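# Refit the band around a carton and its corner guard

## Task

Stretch the band back so it encircles both the carton and the corner guard, without shifting the guard at all (it rests loose, and any displacement of it is an immediate failure), with the carton ending up level; the result must hold by itself with the grippers released, not only while the robot is holding it.

## Robot and tools

Robot: two arms, left_arm and right_arm, mounted on opposite sides of a table. left_arm's base is on the +y side; the names do not correspond to sides of any camera image. Each has a parallel gripper whose fingers point along the gripper's own +x axis and close along its y axis. The reported end_effector_position is the point between the finger pads, roughly 3-4 cm short of the fingertips.

World frame (used in all results): origin at the table centre, +z up, table surface at z = +0.020 m. Positions in metres, orientation as quaternion wxyz, velocities in m/s and rad/s. Printed hand positions can be somewhat off, more so at long reach.

execute_actions(actions): a list of actions run in sequence; an empty list just returns state and images. Each action spans 15 control steps of 1/30 s (0.5 s) and is a table of 1 to 15 rows; if fewer rows are given, the last one is held for the remaining steps. Every row is 14 numbers in [-1, 1]: left_arm dx, dy, dz, rx, ry, rz, opening, then the same seven for right_arm, always all 14 even if one arm is idle. dx..rz are an offset from that gripper's measured pose at the start of the action (for the first action of a call, the pose last reported), expressed in the gripper's own axes; each row is relative to that start pose, not to the previous row. Scale: 1.0 = 0.6 m for translation, 180 degrees for rotation; rx, ry, rz form one rotation vector. opening is absolute, not an offset: +1 = fully open (0.088 m); empty fingers touch at about -0.80, lower values down to -1 add nothing. Closing fully takes at least about 0.5 s.

move(target, speed, blocking): target is one 14-number row laid out as above, offsets from the pose in the latest result that shows one. The gripper travels a straight line toward it; both arms finish together in 0.5 to 10 s (cut off at 10 s). speed is each arm's top speed in m/s, 0.002 to 0.5, default 0.25; rotation limited to twice that in rad/s. Paths ignore obstacles and the other arm; grippers lag and may overshoot speed, especially with a nearly straight arm. Faster contact and aiming further past contact both press harder. Opening is sent at the start. Result adds a "move:" line with the ending (done, off_target, moving, held, fault) and limits (paced = pose clipped; held = some steps blocked, after which the arm may surge) plus each gripper's remaining distance. blocking=false returns after 0.5 s while motion continues; then use wait(0) or stop before sending new actions or moves.

wait(seconds): 0-10 s, arms hold their last command; returns early if a running move ends. stop(): brakes the running move (needs braking room; fingers keep moving). zoom_image(camera, region): region [x0, y0, x1, y1] in image pixels, at most 504x504, for cam_high, cam_low, cam_left_wrist or cam_right_wrist (all 672x504). finished_scene(scene): ends scene 1 or 2 irreversibly after the last command is held, reports success and gives the next task.

Control behaviour: per step the commanded pose is clipped to within 70 mm and 16 degrees of the measured pose; damped IK favours position over orientation. After an action the arm advances only to its last clipped pose, so long motions need further commands. "Hand target" lines show what the controller is driving toward. Joint friction can leave the gripper short or slightly tilted, and tiny moves may not happen; check pose after moves and correct tilt. A "pose unreachable" line means the clearance check altered that arm's command. Step readings list positions; HELD marks steps where an arm's command was held back. For an arm that should stay still, send the offset back to its desired pose in the first call and zeros afterwards, with its intended opening.

Gripping: grip_measured uses the opening scale; readings may be about 1 mm off per gripper and read up to about 0.061 narrower when squeezing hard. To hold something command about 0.07 below grip_measured (less for a lighter grip). Parts thinner than about 3 mm get proportionally less force. Pad force limit about 34-49 N. grip_effort_n is motor effort (negative = closing), capped near 83 N, offset and noisy, and nonzero even at rest.

Limits and hazards: joint ranges (rad) waist -3.054..3.054, shoulder 0..3.142, elbow 0..2.356, wrist pitch and yaw -1.571..1.571, wrist roll -3.142..3.142. Load limits (N m): waist 18.2, shoulder 22.5, elbow 22.4, wrist pitch 5.92, wrist yaw 5.9, wrist roll 5.54; exceeding one freezes that arm 10 s and drops the rest of the call. Motor heat: warning from 50 °C, hold at 95 °C (OVER-TEMPERATURE FAULT), possible power-off afterwards. Do not let the arms collide or push each other, do not nudge the guard, do not knock anything off the table, avoid drops, slams and hard pushes. Loose objects may occasionally be jostled by outside disturbances. The reply time keeps the simulation running with the last command held. Finish quickly and smoothly.

Each tool is called as name(argument=value, ...), one argument or row to a line, values as JSON.

## Session

execute_actions(
  actions=[],
)

Scene clock: 0.00 s.
left_arm: end_effector_position=(+0.3767, +0.2705, +0.2342) grip_measured=+0.983 grip_effort_n=n/a end_effector_quat_wxyz=(+0.200, +0.722, +0.370, -0.550) end_effector_velocity=(+0.001, +0.002, -0.002) end_effector_angular_velocity=(+0.007, -0.004, +0.009) | right_arm: end_effector_position=(+0.1242, -0.0971, +0.1440) grip_measured=+0.991 grip_effort_n=n/a end_effector_quat_wxyz=(+0.144, -0.741, -0.014, +0.656) end_effector_velocity=(+0.002, -0.002, +0.000) end_effector_angular_velocity=(-0.009, -0.013, +0.017)
Joint positions: left_arm=[ 0.895  2.116  1.793 -1.301 -0.34   1.769  0.087] | right_arm=[-0.084  2.062  1.631 -0.951  0.171 -1.242  0.088]
Joint velocities: left_arm=[ 0.002  0.002 -0.007  0.007 -0.007 -0.007 -0.   ] | right_arm=[-0.002 -0.002 -0.002 -0.007  0.007 -0.022  0.   ]
Heat: left arm: hottest shoulder 27 °C (+0.0 °C/min); right arm: hottest shoulder 32 °C (+0.0 °C/min).
Hand target (left_arm): +0.377, +0.271, +0.234; +0.200, +0.722, +0.370, -0.550
Hand target (right_arm): +0.124, -0.097, +0.144; -0.144, +0.741, +0.014, -0.656
camera_calibration (this result's frames):
cam_left_wrist: T_world_to_cam=[[-0.767717, 0.633589, 0.0957864, 0.109024], [0.526387, 0.538325, 0.658121, -0.472588], [0.365414, 0.555671, -0.746794, -0.036198], [0, 0, 0, 1]] pos_world=[0.345691, 0.205444, 0.273545]
cam_right_wrist: T_world_to_cam=[[0.199076, 0.949749, 0.24155, 0.0392785], [0.844134, -0.291395, 0.45003, -0.178714], [0.497802, 0.11431, -0.859725, 0.149437], [0, 0, 0, 1]] pos_world=[0.0686491, -0.106463, 0.199414]

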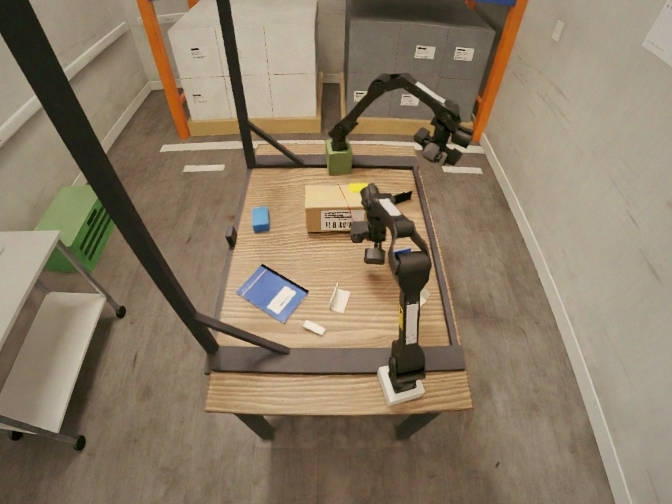

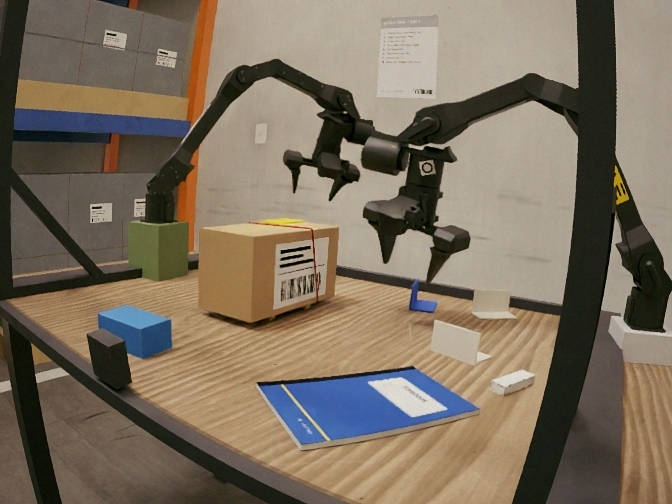

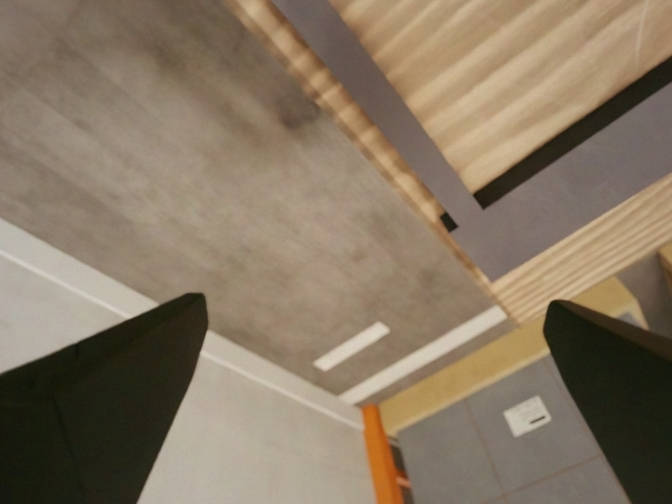

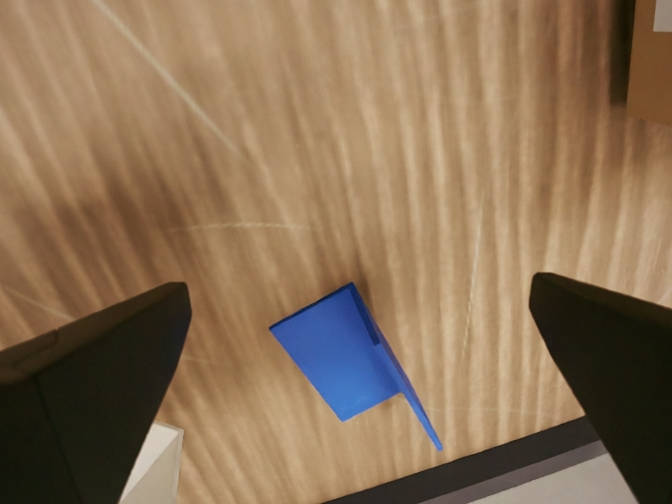

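move(
  target=[-0.098,-0.416,0.366,-0.225,-0.324,0.081,1,-0.187,0.275,-0.16,0,0,0,1],
  speed=0.3,
)

Scene clock: 13.80 s.
left_arm: end_effector_position=(+0.0384, +0.2580, +0.2544) grip_measured=+0.983 grip_effort_n=0.7 end_effector_quat_wxyz=(+0.639, +0.300, +0.294, -0.644) end_effector_velocity=(-0.001, -0.000, +0.001) end_effector_angular_velocity=(-0.004, -0.000, +0.025) | right_arm: end_effector_position=(+0.1759, -0.2922, +0.2269) grip_measured=+0.991 grip_effort_n=1.2 end_effector_quat_wxyz=(+0.147, -0.742, -0.016, +0.654) end_effector_velocity=(-0.000, -0.003, -0.001) end_effector_angular_velocity=(-0.011, +0.002, +0.020)
Joint positions: left_arm=[ 0.267  0.505  0.49  -0.898  0.269  0.34   0.087] | right_arm=[-0.179  1.255  1.08  -1.184  0.157 -1.337  0.088]
Joint velocities: left_arm=[-0.037 -0.012 -0.002  0.007 -0.037 -0.051 -0.   ] | right_arm=[-0.002 -0.007 -0.007 -0.007 -0.007 -0.022 -0.   ]
Heat: left arm: hottest shoulder 31 °C (+17.4 °C/min); right arm: hottest shoulder 37 °C (+21.7 °C/min).
Hand target (left_arm): +0.038, +0.259, +0.251; +0.640, +0.301, +0.297, -0.642
Hand target (right_arm): +0.176, -0.296, +0.225; -0.143, +0.741, +0.014, -0.656
Off the commanded pose (left_arm): 0.006 m, 1 deg.
Off the commanded pose (right_arm): 0.006 m, 0 deg.
move: done
camera_calibration (this result's frames):
cam_left_wrist: T_world_to_cam=[[-0.999802, -0.0198966, -0.000202022, 0.057184], [-0.0189107, 0.953321, -0.301367, -0.143084], [0.00618876, -0.301303, -0.953508, 0.396941], [0, 0, 0, 1]] pos_world=[0.0520103, 0.257143, 0.335378]
cam_right_wrist: T_world_to_cam=[[0.198796, 0.947767, 0.249436, 0.191982], [0.842168, -0.295373, 0.451118, -0.317611], [0.501231, 0.120386, -0.856898, 0.217857], [0, 0, 0, 1]] pos_world=[0.12012, -0.301995, 0.282075]

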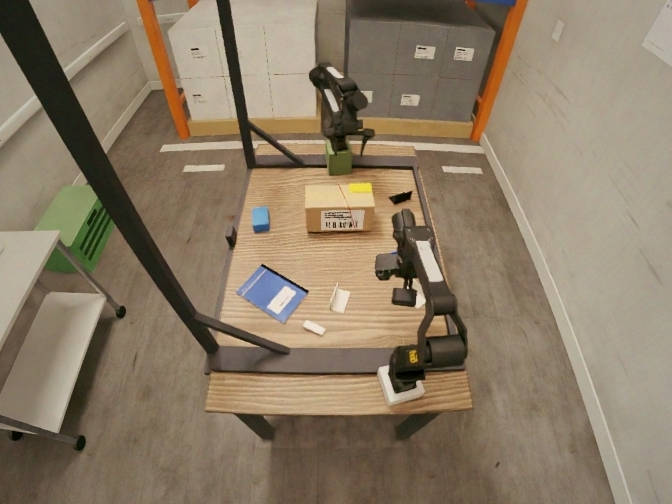

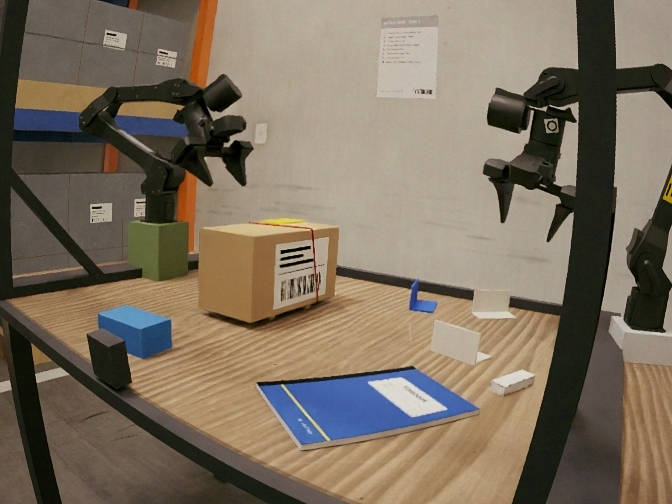

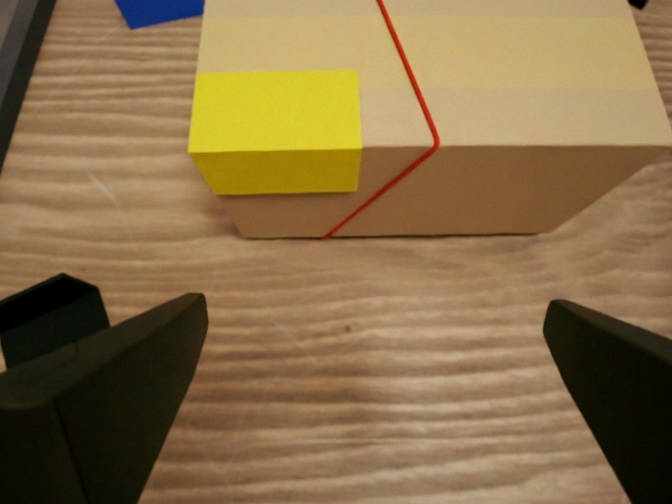

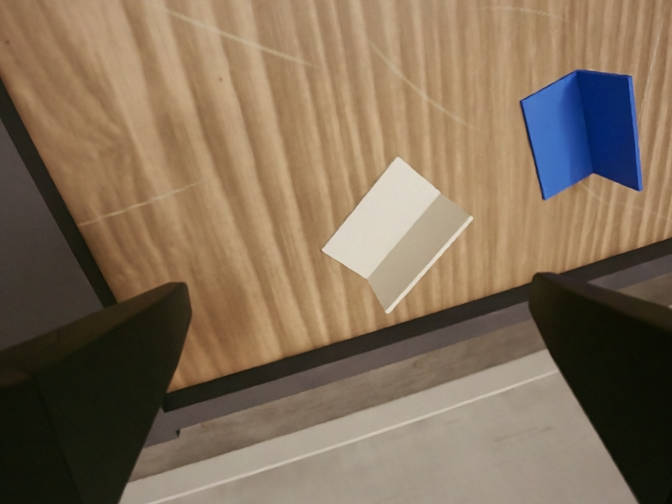

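zoom_image(
  camera="cam_left_wrist",
  region=[170, 0, 672, 260],
)

zoom_image(
  camera="cam_high",
  region=[290, 170, 400, 250],
)

zoom_image(
  camera="cam_low",
  region=[180, 200, 360, 340],
)

Region (170, 0, 672, 260) of cam_left_wrist's 672x504 image, scaled by 1.004, with more detail than that image has; it fills the top 261 rows of this view, and the rest is white.

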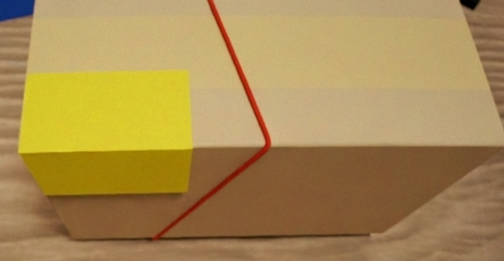

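Region (290, 170, 400, 250) of cam_high's 672x504 image, scaled by 4.582, with more detail than that image has; it fills the top 367 rows of this view, and the rest is white.

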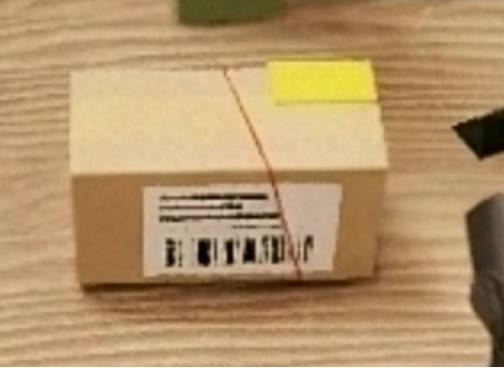

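Region (180, 200, 360, 340) of cam_low's 672x504 image, scaled by 2.800, with more detail than that image has.

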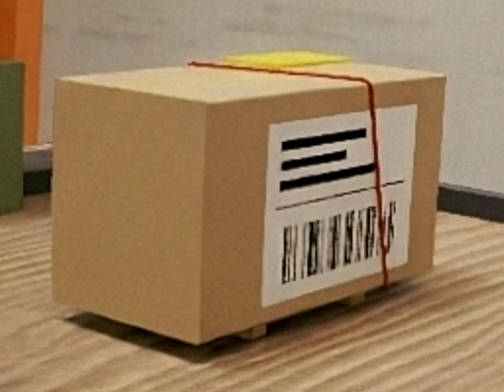

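move(
  target=[0.1775,-0.047,0.134,0,0.226,0,-0.4,0,0,0,0,0,0,1],
  speed=0.2,
)

Scene clock: 31.43 s.
left_arm: end_effector_position=(+0.0103, +0.1288, +0.2249) grip_measured=-0.397 grip_effort_n=-15.6 end_effector_quat_wxyz=(+0.496, +0.500, +0.499, -0.505) end_effector_velocity=(+0.000, -0.003, +0.002) end_effector_angular_velocity=(-0.002, -0.007, +0.005) | right_arm: end_effector_position=(+0.1759, -0.2922, +0.2269) grip_measured=+0.991 grip_effort_n=1.6 end_effector_quat_wxyz=(+0.147, -0.742, -0.016, +0.654) end_effector_velocity=(-0.001, -0.005, -0.001) end_effector_angular_velocity=(-0.023, +0.004, +0.011)
Joint positions: left_arm=[-0.14   1.685  1.213 -1.097  0.009  0.023  0.02 ] | right_arm=[-0.179  1.255  1.08  -1.184  0.157 -1.337  0.088]
Joint velocities: left_arm=[-0.002  0.007  0.017 -0.007 -0.007 -0.007  0.   ] | right_arm=[ 0.002 -0.002 -0.002 -0.022 -0.007 -0.007  0.   ]
Heat: left arm: hottest shoulder 29 °C (+3.8 °C/min); right arm: hottest shoulder 36 °C (+7.6 °C/min).
Hand target (left_arm): +0.010, +0.127, +0.223; +0.495, +0.503, +0.502, -0.501
Hand target (right_arm): +0.176, -0.292, +0.227; -0.147, +0.742, +0.016, -0.654
Off the commanded pose (left_arm): 0.001 m, 1 deg.
Off the commanded pose (right_arm): 0.000 m, 0 deg.
move: done
camera_calibration (this result's frames):
cam_left_wrist: T_world_to_cam=[[-0.999847, -0.0162736, -0.00634258, 0.0274708], [-0.0174612, 0.922884, 0.384683, -0.179729], [-0.000406716, 0.384735, -0.923027, 0.23485], [0, 0, 0, 1]] pos_world=[0.0244238, 0.0759611, 0.286086]
cam_right_wrist: T_world_to_cam=[[0.198796, 0.947767, 0.249436, 0.191982], [0.842168, -0.295373, 0.451118, -0.317611], [0.501231, 0.120386, -0.856898, 0.217857], [0, 0, 0, 1]] pos_world=[0.12012, -0.301995, 0.282075]

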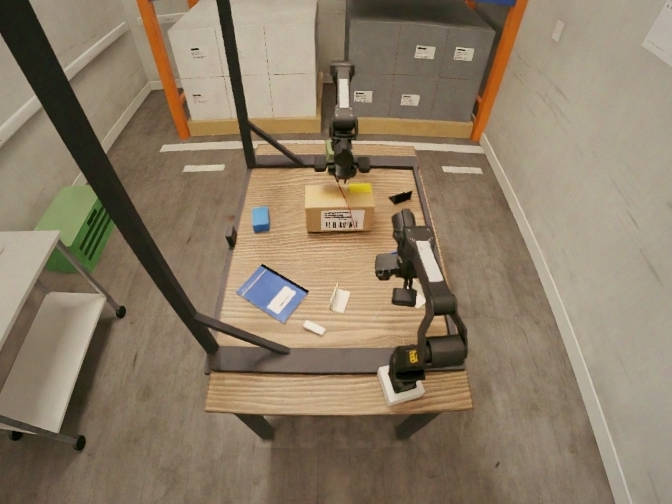

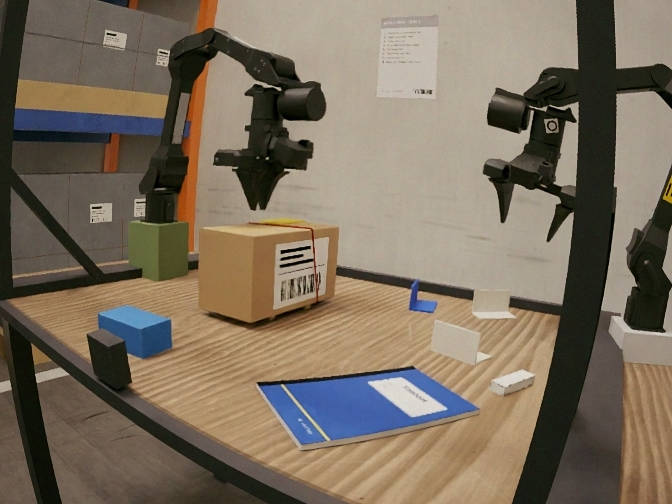

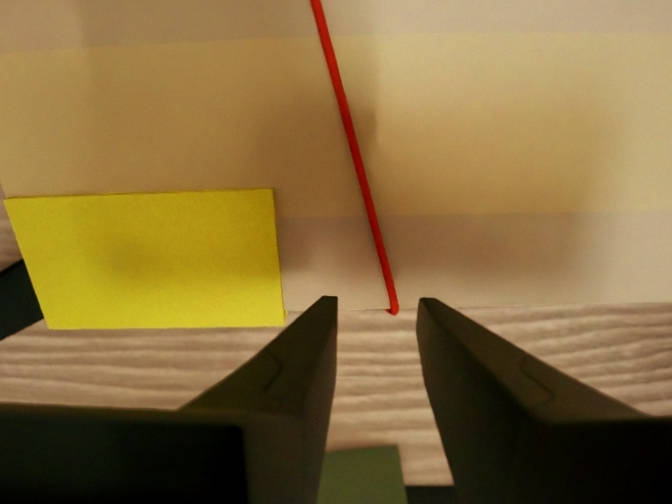

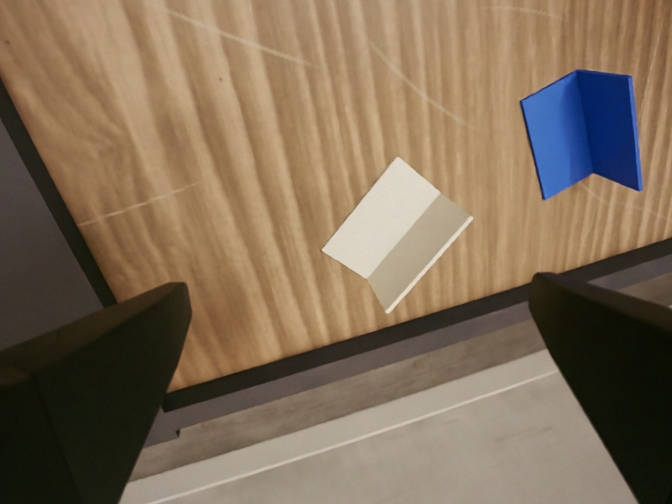

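move(
  target=[0.04,-0.012,-0.005,0,0.004,0,-0.45,0,0,0,0,0,0,1],
  speed=0.05,
)

zoom_image(
  camera="cam_low",
  region=[200, 150, 340, 250],
)

Scene clock: 38.67 s.
left_arm: end_effector_position=(+0.0039, +0.1293, +0.2070) grip_measured=-0.447 grip_effort_n=-15.6 end_effector_quat_wxyz=(+0.497, +0.499, +0.496, -0.508) end_effector_velocity=(-0.000, +0.000, -0.001) end_effector_angular_velocity=(-0.002, +0.008, +0.024) | right_arm: end_effector_position=(+0.1759, -0.2922, +0.2269) grip_measured=+0.991 grip_effort_n=0.7 end_effector_quat_wxyz=(+0.147, -0.742, -0.016, +0.654) end_effector_velocity=(-0.003, -0.003, +0.000) end_effector_angular_velocity=(-0.003, +0.023, -0.005)
Joint positions: left_arm=[-0.162  1.695  1.151 -1.016  0.009  0.005  0.017] | right_arm=[-0.179  1.255  1.08  -1.184  0.157 -1.337  0.088]
Joint velocities: left_arm=[ 0.002 -0.002 -0.007  0.007  0.007 -0.022 -0.   ] | right_arm=[-0.002 -0.007 -0.002 -0.007 -0.022  0.007  0.   ]
Heat: left arm: hottest elbow 30 °C (+4.7 °C/min); right arm: hottest shoulder 35 °C (+4.7 °C/min).
Hand target (left_arm): +0.003, +0.132, +0.201; +0.493, +0.503, +0.502, -0.502
Hand target (right_arm): +0.176, -0.292, +0.227; -0.147, +0.742, +0.016, -0.654
Off the commanded pose (left_arm): 0.007 m, 1 deg.
Off the commanded pose (right_arm): 0.000 m, 0 deg.
move: done
camera_calibration (this result's frames):
cam_left_wrist: T_world_to_cam=[[-0.999898, -0.0128889, -0.00614322, 0.0204534], [-0.0142543, 0.92593, 0.377427, -0.172317], [0.000823576, 0.377476, -0.926019, 0.219659], [0, 0, 0, 1]] pos_world=[0.0178142, 0.076901, 0.268572]
cam_right_wrist: T_world_to_cam=[[0.198796, 0.947767, 0.249436, 0.191982], [0.842168, -0.295373, 0.451118, -0.317611], [0.501231, 0.120386, -0.856898, 0.217857], [0, 0, 0, 1]] pos_world=[0.12012, -0.301995, 0.282075]

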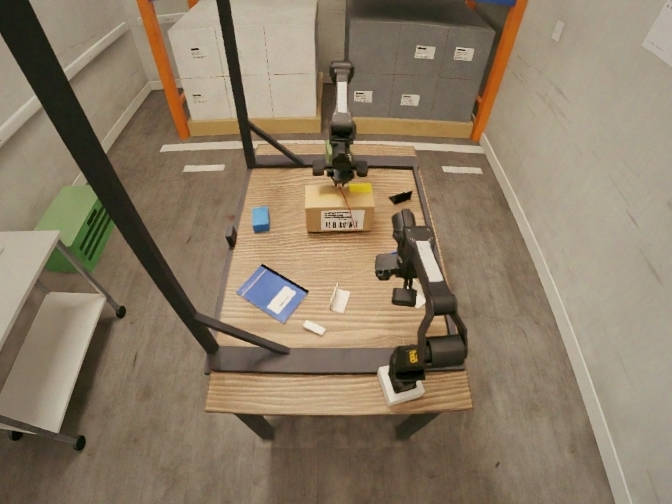

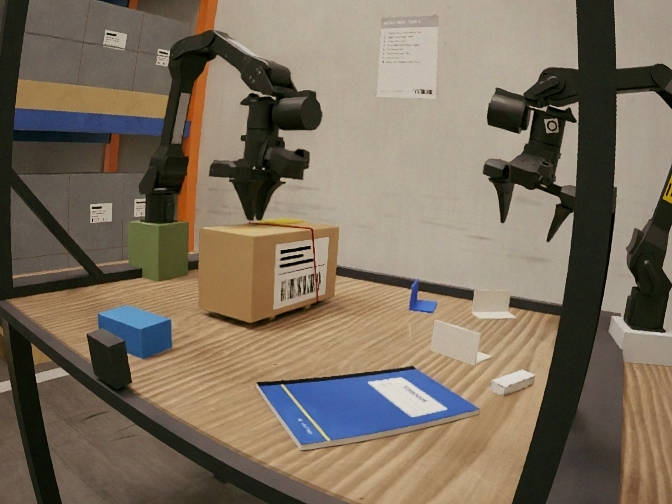

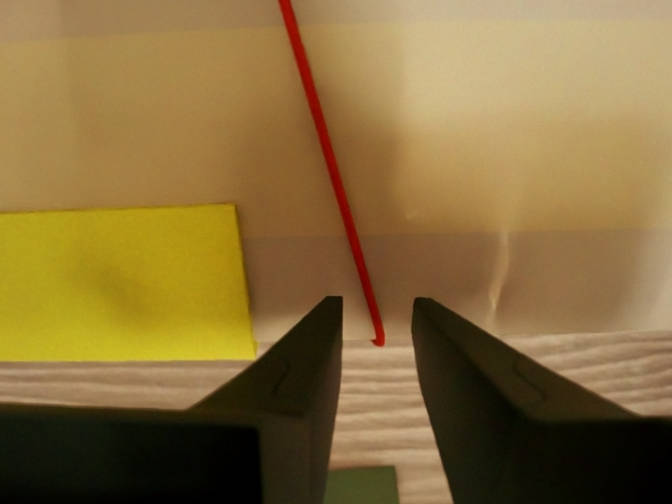

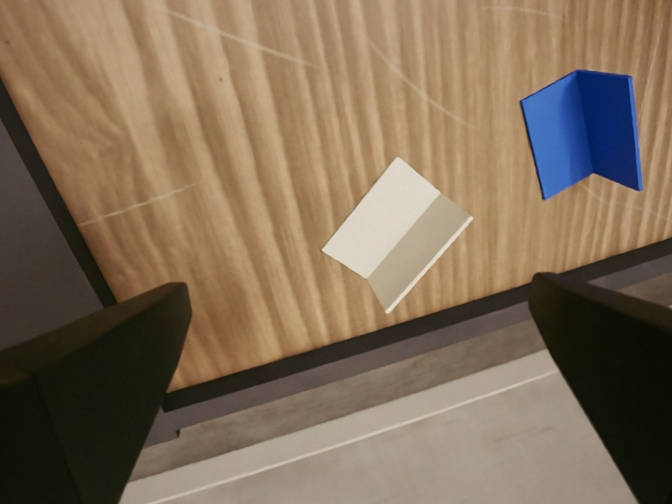

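Region (200, 150, 340, 250) of cam_low's 672x504 image, scaled by 3.600, with more detail than that image has; it fills the top 360 rows of this view, and the rest is white.

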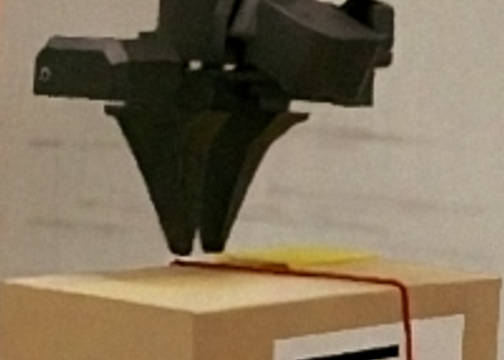

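execute_actions(
  actions=[],
)

Scene clock: 49.30 s.
left_arm: end_effector_position=(+0.0039, +0.1292, +0.2070) grip_measured=-0.447 grip_effort_n=-15.6 end_effector_quat_wxyz=(+0.497, +0.498, +0.496, -0.508) end_effector_velocity=(-0.000, +0.002, +0.000) end_effector_angular_velocity=(+0.008, +0.007, +0.024) | right_arm: end_effector_position=(+0.1759, -0.2922, +0.2269) grip_measured=+0.991 grip_effort_n=1.6 end_effector_quat_wxyz=(+0.147, -0.742, -0.016, +0.654) end_effector_velocity=(-0.001, +0.001, -0.000) end_effector_angular_velocity=(+0.008, +0.009, -0.008)
Joint positions: left_arm=[-0.162  1.695  1.151 -1.016  0.009  0.005  0.017] | right_arm=[-0.179  1.255  1.08  -1.184  0.157 -1.337  0.088]
Joint velocities: left_arm=[ 0.002 -0.002 -0.002 -0.007  0.007 -0.022 -0.   ] | right_arm=[-0.002 -0.002 -0.002  0.007 -0.007  0.007  0.   ]
Heat: left arm: hottest shoulder 30 °C (+3.7 °C/min); right arm: hottest shoulder 34 °C (+2.4 °C/min).
Hand target (left_arm): +0.003, +0.132, +0.201; +0.493, +0.503, +0.503, -0.502
Hand target (right_arm): +0.176, -0.292, +0.227; -0.147, +0.742, +0.016, -0.654
Off the commanded pose (left_arm): 0.007 m, 1 deg.
Off the commanded pose (right_arm): 0.000 m, 0 deg.
camera_calibration (this result's frames):
cam_left_wrist: T_world_to_cam=[[-0.999893, -0.0132726, -0.00613144, 0.0204989], [-0.0146049, 0.926067, 0.377077, -0.172184], [0.000673325, 0.377126, -0.926162, 0.219767], [0, 0, 0, 1]] pos_world=[0.0178339, 0.0768464, 0.268592]
cam_right_wrist: T_world_to_cam=[[0.198796, 0.947767, 0.249436, 0.191982], [0.842168, -0.295373, 0.451118, -0.317611], [0.501231, 0.120386, -0.856898, 0.217857], [0, 0, 0, 1]] pos_world=[0.12012, -0.301995, 0.282075]

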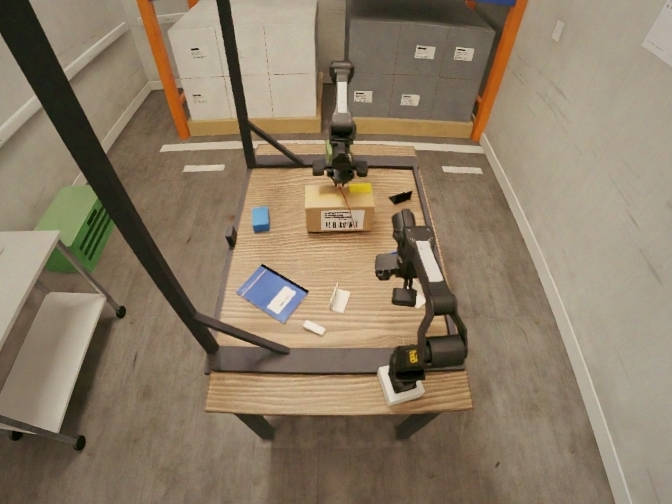

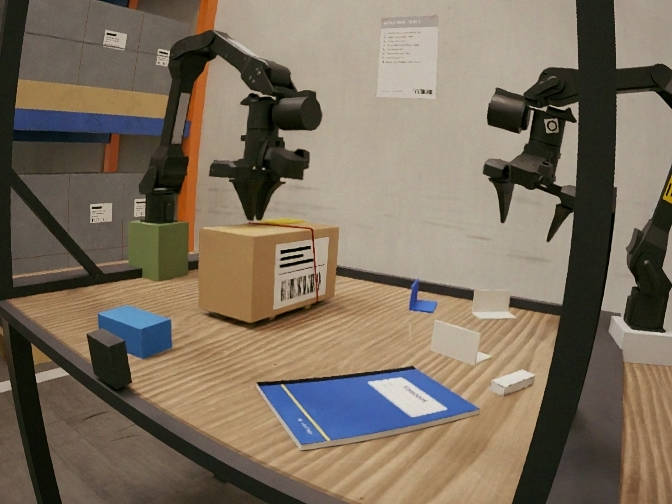

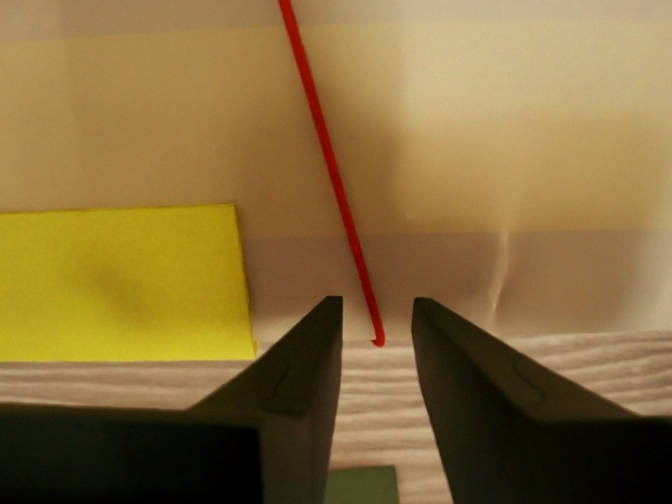

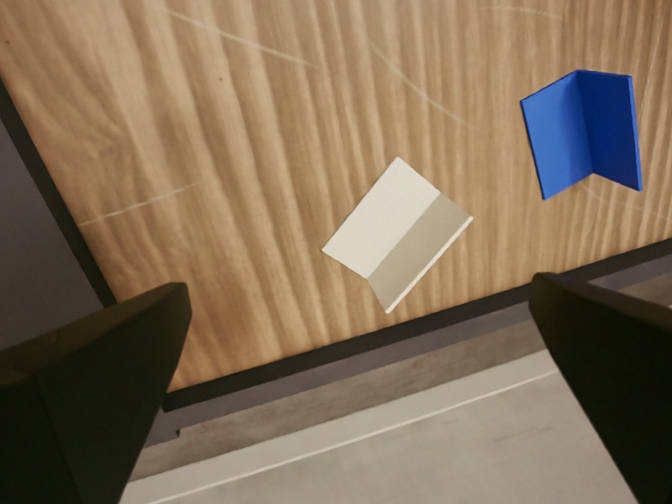

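move(
  target=[0.022,0,-0.005,0,0.005,0,-0.45,0,0,0,0,0,0,1],
  speed=0.03,
)

zoom_image(
  camera="cam_low",
  region=[200,150,340,250],
)

Scene clock: 55.70 s.
left_arm: end_effector_position=(+0.0039, +0.1289, +0.2008) grip_measured=-0.447 grip_effort_n=-15.6 end_effector_quat_wxyz=(+0.499, +0.496, +0.494, -0.510) end_effector_velocity=(+0.000, +0.004, -0.001) end_effector_angular_velocity=(+0.012, -0.008, -0.010) | right_arm: end_effector_position=(+0.1759, -0.2922, +0.2269) grip_measured=+0.991 grip_effort_n=1.6 end_effector_quat_wxyz=(+0.147, -0.742, -0.016, +0.654) end_effector_velocity=(-0.001, +0.001, -0.000) end_effector_angular_velocity=(+0.008, +0.009, -0.008)
Joint positions: left_arm=[-0.162  1.697  1.127 -0.982  0.009  0.005  0.017] | right_arm=[-0.179  1.255  1.08  -1.184  0.157 -1.337  0.088]
Joint velocities: left_arm=[-0.002 -0.002 -0.007 -0.007 -0.007  0.007 -0.   ] | right_arm=[-0.002 -0.002 -0.002  0.007 -0.007  0.007 -0.   ]
Heat: left arm: hottest shoulder 30 °C (+3.2 °C/min); right arm: hottest shoulder 34 °C (+2.2 °C/min).
Hand target (left_arm): +0.004, +0.132, +0.194; +0.493, +0.502, +0.500, -0.504
Hand target (right_arm): +0.176, -0.292, +0.227; -0.147, +0.742, +0.016, -0.654
Off the commanded pose (left_arm): 0.008 m, 1 deg.
Off the commanded pose (right_arm): 0.000 m, 0 deg.
move: done
camera_calibration (this result's frames):
cam_left_wrist: T_world_to_cam=[[-0.999894, -0.0133233, -0.00595372, 0.0204252], [-0.0145802, 0.929199, 0.369293, -0.168406], [0.000611981, 0.36934, -0.929294, 0.215814], [0, 0, 0, 1]] pos_world=[0.0178355, 0.077046, 0.262867]
cam_right_wrist: T_world_to_cam=[[0.198796, 0.947767, 0.249436, 0.191982], [0.842168, -0.295373, 0.451118, -0.317611], [0.501231, 0.120386, -0.856898, 0.217857], [0, 0, 0, 1]] pos_world=[0.12012, -0.301995, 0.282075]

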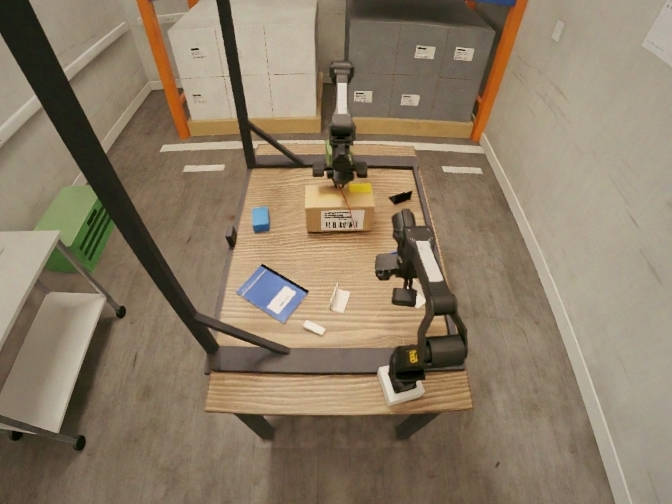

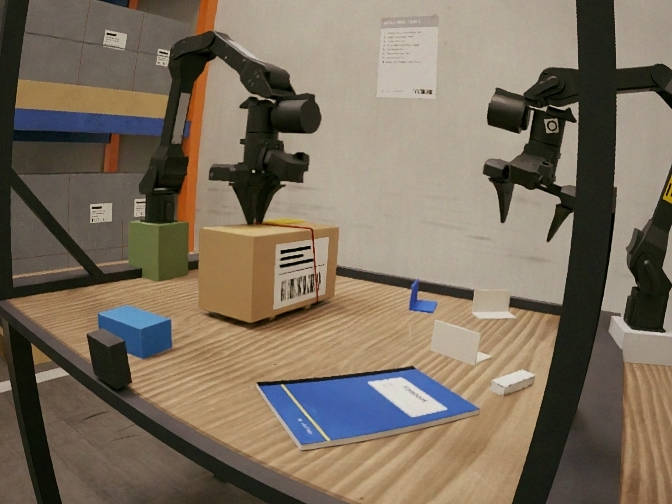

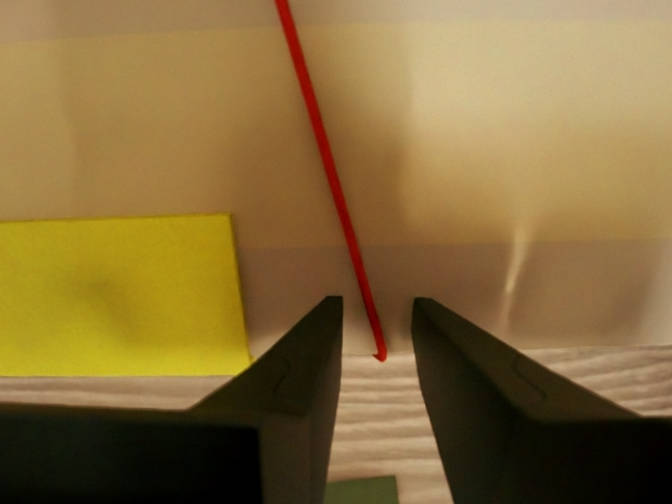

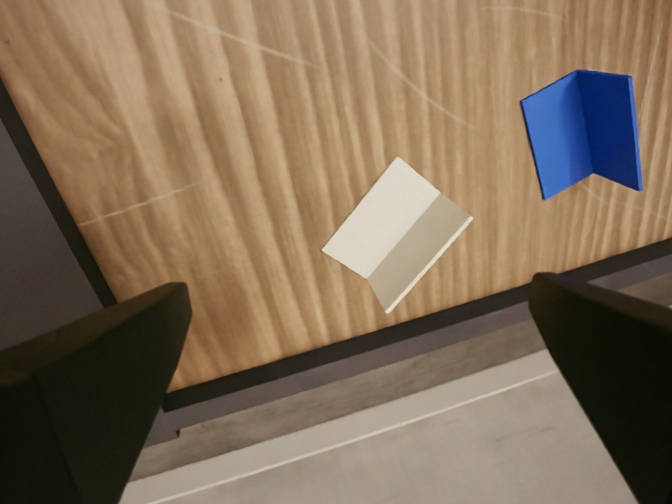

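Region (200, 150, 340, 250) of cam_low's 672x504 image, scaled by 3.600, with more detail than that image has; it fills the top 360 rows of this view, and the rest is white.

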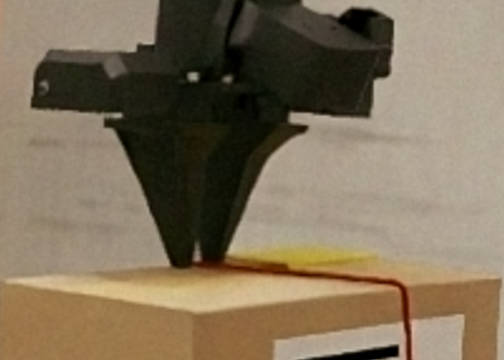

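move(
  target=[0.018,0,-0.005,0,0.005,0,-0.45,0,0,0,0,0,0,1],
  speed=0.03,
)

zoom_image(
  camera="cam_low",
  region=[200,150,340,250],
)

Scene clock: 61.60 s.
left_arm: end_effector_position=(+0.0039, +0.1296, +0.1987) grip_measured=-0.447 grip_effort_n=-15.6 end_effector_quat_wxyz=(+0.499, +0.496, +0.494, -0.510) end_effector_velocity=(+0.003, +0.000, -0.001) end_effector_angular_velocity=(-0.003, -0.036, +0.015) | right_arm: end_effector_position=(+0.1759, -0.2922, +0.2269) grip_measured=+0.991 grip_effort_n=1.2 end_effector_quat_wxyz=(+0.147, -0.742, -0.016, +0.654) end_effector_velocity=(-0.000, -0.004, +0.000) end_effector_angular_velocity=(-0.019, +0.004, +0.006)
Joint positions: left_arm=[-0.162  1.697  1.118 -0.973  0.009  0.005  0.017] | right_arm=[-0.179  1.255  1.08  -1.184  0.157 -1.337  0.088]
Joint velocities: left_arm=[-0.007 -0.002 -0.007  0.007 -0.037 -0.022 -0.   ] | right_arm=[-0.002 -0.002  0.002 -0.022 -0.007 -0.007 -0.   ]
Heat: left arm: hottest shoulder 30 °C (+2.0 °C/min); right arm: hottest shoulder 34 °C (+1.0 °C/min).
Hand target (left_arm): +0.004, +0.132, +0.190; +0.495, +0.500, +0.498, -0.506
Hand target (right_arm): +0.176, -0.292, +0.227; -0.147, +0.742, +0.016, -0.654
Off the commanded pose (left_arm): 0.009 m, 1 deg.
Off the commanded pose (right_arm): 0.000 m, 0 deg.
move: off_target (left_arm)
camera_calibration (this result's frames):
cam_left_wrist: T_world_to_cam=[[-0.999894, -0.0133256, -0.00594564, 0.0204251], [-0.0145791, 0.92934, 0.368938, -0.16818], [0.000609187, 0.368986, -0.929435, 0.213709], [0, 0, 0, 1]] pos_world=[0.0178408, 0.0777128, 0.260798]
cam_right_wrist: T_world_to_cam=[[0.198796, 0.947767, 0.249436, 0.191982], [0.842168, -0.295373, 0.451118, -0.317611], [0.501231, 0.120386, -0.856898, 0.217857], [0, 0, 0, 1]] pos_world=[0.12012, -0.301995, 0.282075]

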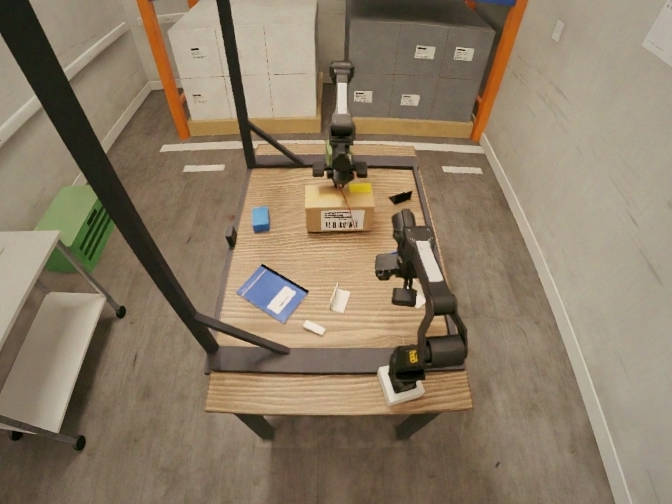

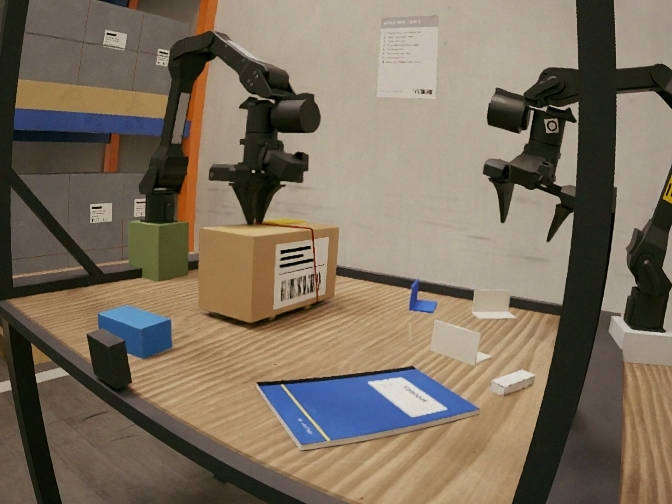

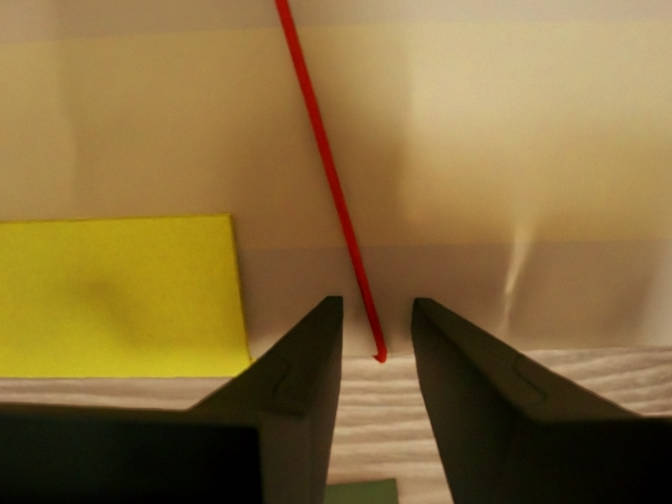

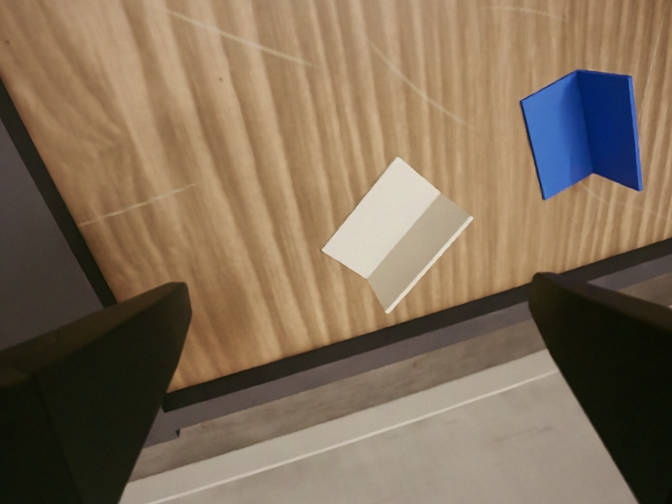

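Region (200, 150, 340, 250) of cam_low's 672x504 image, scaled by 3.600, with more detail than that image has; it fills the top 360 rows of this view, and the rest is white.

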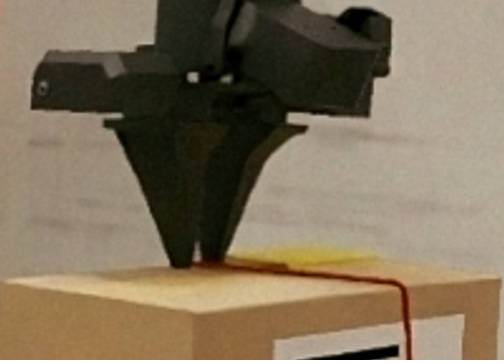

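Contact. Close.

execute_actions(
  actions=[
    [[0.008,0,0,0,0,0,-1,0,0,0,0,0,0,1]],
    [[0.005,0,0,0,0,0,-1,0,0,0,0,0,0,1]],
    [[-0.025,0,0,0,0,0,-1,0,0,0,0,0,0,1]],
    [[-0.01,0,0,0,0,0,-1,0,0,0,0,0,0,1]],
  ],
)

zoom_image(
  camera="cam_low",
  region=[200,150,340,250],
)

Scene clock: 66.90 s.
left_arm: end_effector_position=(+0.0047, +0.1302, +0.2109) grip_measured=-0.815 grip_effort_n=-83.5 end_effector_quat_wxyz=(+0.498, +0.500, +0.496, -0.506) end_effector_velocity=(+0.000, +0.001, +0.003) end_effector_angular_velocity=(-0.002, -0.007, +0.005) | right_arm: end_effector_position=(+0.1759, -0.2922, +0.2269) grip_measured=+0.991 grip_effort_n=1.6 end_effector_quat_wxyz=(+0.147, -0.742, -0.016, +0.654) end_effector_velocity=(-0.004, -0.002, -0.001) end_effector_angular_velocity=(-0.010, +0.019, +0.014)
Joint positions: left_arm=[-0.161  1.688  1.159 -1.033  0.005  0.005  0.   ] | right_arm=[-0.179  1.255  1.08  -1.184  0.157 -1.337  0.088]
Joint velocities: left_arm=[-0.002 -0.007  0.002 -0.007 -0.007 -0.007  0.   ] | right_arm=[ 0.002 -0.002 -0.002 -0.007 -0.022 -0.007 -0.   ]
Heat: left arm: hottest shoulder 30 °C (+0.0 °C/min); right arm: hottest shoulder 34 °C (-1.0 °C/min).
Hand target (left_arm): +0.005, +0.129, +0.215; +0.500, +0.497, +0.494, -0.509
Hand target (right_arm): +0.176, -0.292, +0.227; -0.147, +0.742, +0.016, -0.654
Off the commanded pose (left_arm): 0.004 m, 1 deg.
Off the commanded pose (right_arm): 0.000 m, 0 deg.
Step readings (end_effector_position; steps 1 to 15: 1st action; 16 to 30: 2nd action; 31 to 45: 3rd action; 46 to 60: 4th action):
0: left_arm (+0.0039, +0.1296, +0.1986) | right_arm (+0.1759, -0.2922, +0.2269)
1: left_arm (+0.0039, +0.1295, +0.1989) | right_arm (+0.1759, -0.2922, +0.2269)
2: left_arm (+0.0038, +0.1281, +0.1992) | right_arm (+0.1759, -0.2922, +0.2269)
4: left_arm (+0.0045, +0.1270, +0.1992) | right_arm (+0.1759, -0.2922, +0.2269)
8: left_arm (+0.0046, +0.1269, +0.1994) | right_arm (+0.1759, -0.2922, +0.2269)
15: left_arm (+0.0046, +0.1269, +0.1994) | right_arm (+0.1759, -0.2922, +0.2269)
16: left_arm (+0.0046, +0.1269, +0.1995) | right_arm (+0.1759, -0.2922, +0.2269)
17: left_arm (+0.0046, +0.1268, +0.1996) | right_arm (+0.1759, -0.2922, +0.2269)
19: left_arm (+0.0046, +0.1267, +0.1997) | right_arm (+0.1759, -0.2922, +0.2269)
23: left_arm (+0.0046, +0.1267, +0.1999) | right_arm (+0.1759, -0.2922, +0.2269)
30: left_arm (+0.0046, +0.1267, +0.1999) | right_arm (+0.1759, -0.2922, +0.2269)
31: left_arm (+0.0046, +0.1264, +0.2013) | right_arm (+0.1759, -0.2922, +0.2269)
32: left_arm (+0.0046, +0.1268, +0.2030) | right_arm (+0.1759, -0.2922, +0.2269)
34: left_arm (+0.0046, +0.1281, +0.2055) | right_arm (+0.1759, -0.2922, +0.2269)
38: left_arm (+0.0047, +0.1286, +0.2082) | right_arm (+0.1759, -0.2922, +0.2269)
45: left_arm (+0.0047, +0.1289, +0.2087) | right_arm (+0.1759, -0.2922, +0.2269)
46: left_arm (+0.0047, +0.1292, +0.2089) | right_arm (+0.1759, -0.2922, +0.2269)
47: left_arm (+0.0047, +0.1298, +0.2094) | right_arm (+0.1759, -0.2922, +0.2269)
49: left_arm (+0.0047, +0.1300, +0.2101) | right_arm (+0.1759, -0.2922, +0.2269)
53: left_arm (+0.0047, +0.1302, +0.2107) | right_arm (+0.1759, -0.2922, +0.2269)
60: end_effector_position above
camera_calibration (this result's frames):
cam_left_wrist: T_world_to_cam=[[-0.999851, -0.0140598, -0.00997734, 0.0222558], [-0.0167902, 0.925489, 0.378403, -0.17476], [0.00391363, 0.378514, -0.925587, 0.222677], [0, 0, 0, 1]] pos_world=[0.0184467, 0.077765, 0.272459]
cam_right_wrist: T_world_to_cam=[[0.198796, 0.947767, 0.249436, 0.191982], [0.842168, -0.295373, 0.451118, -0.317611], [0.501231, 0.120386, -0.856898, 0.217857], [0, 0, 0, 1]] pos_world=[0.12012, -0.301995, 0.282075]

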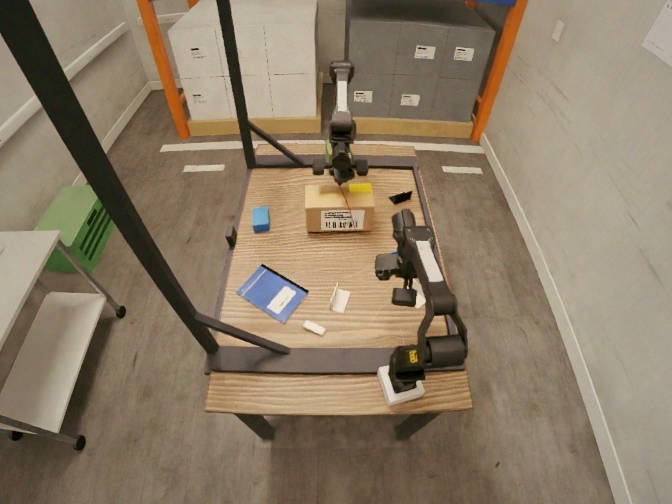

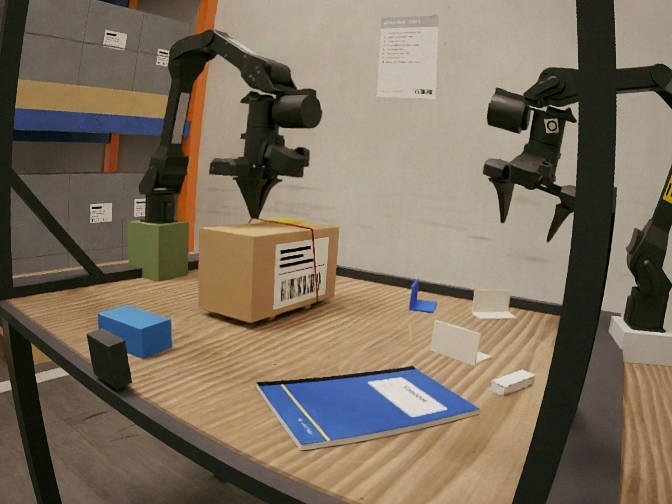

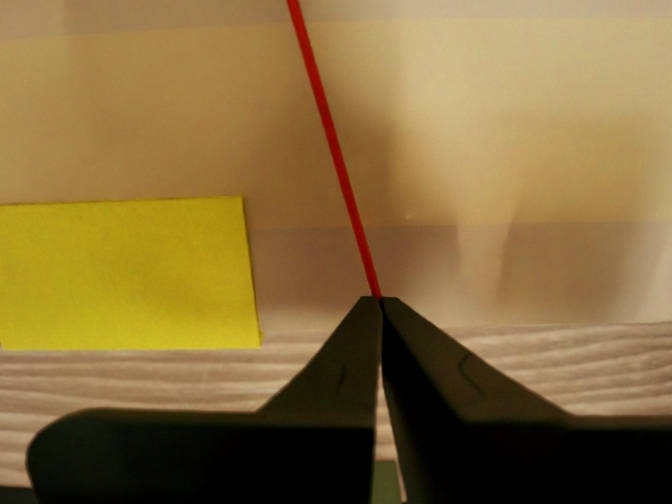

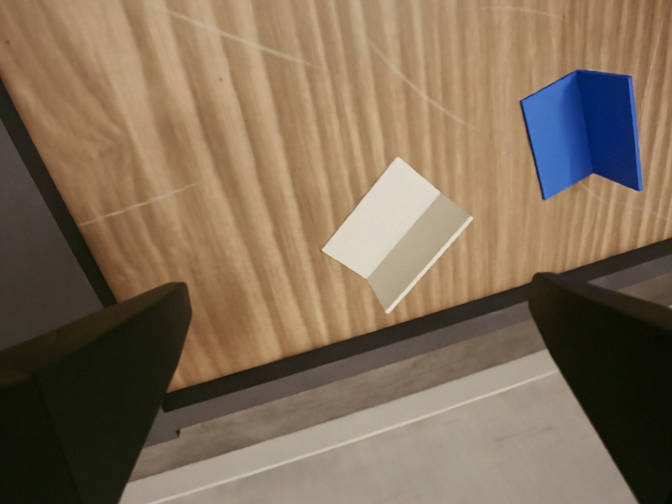

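Region (200, 150, 340, 250) of cam_low's 672x504 image, scaled by 3.600, with more detail than that image has; it fills the top 360 rows of this view, and the rest is white.

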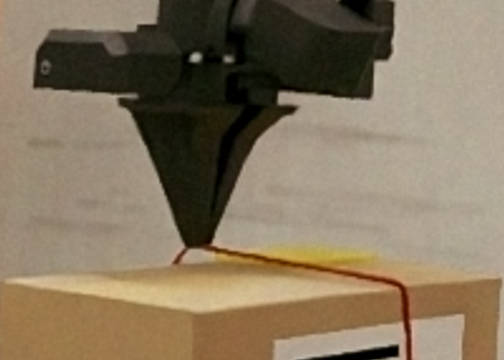

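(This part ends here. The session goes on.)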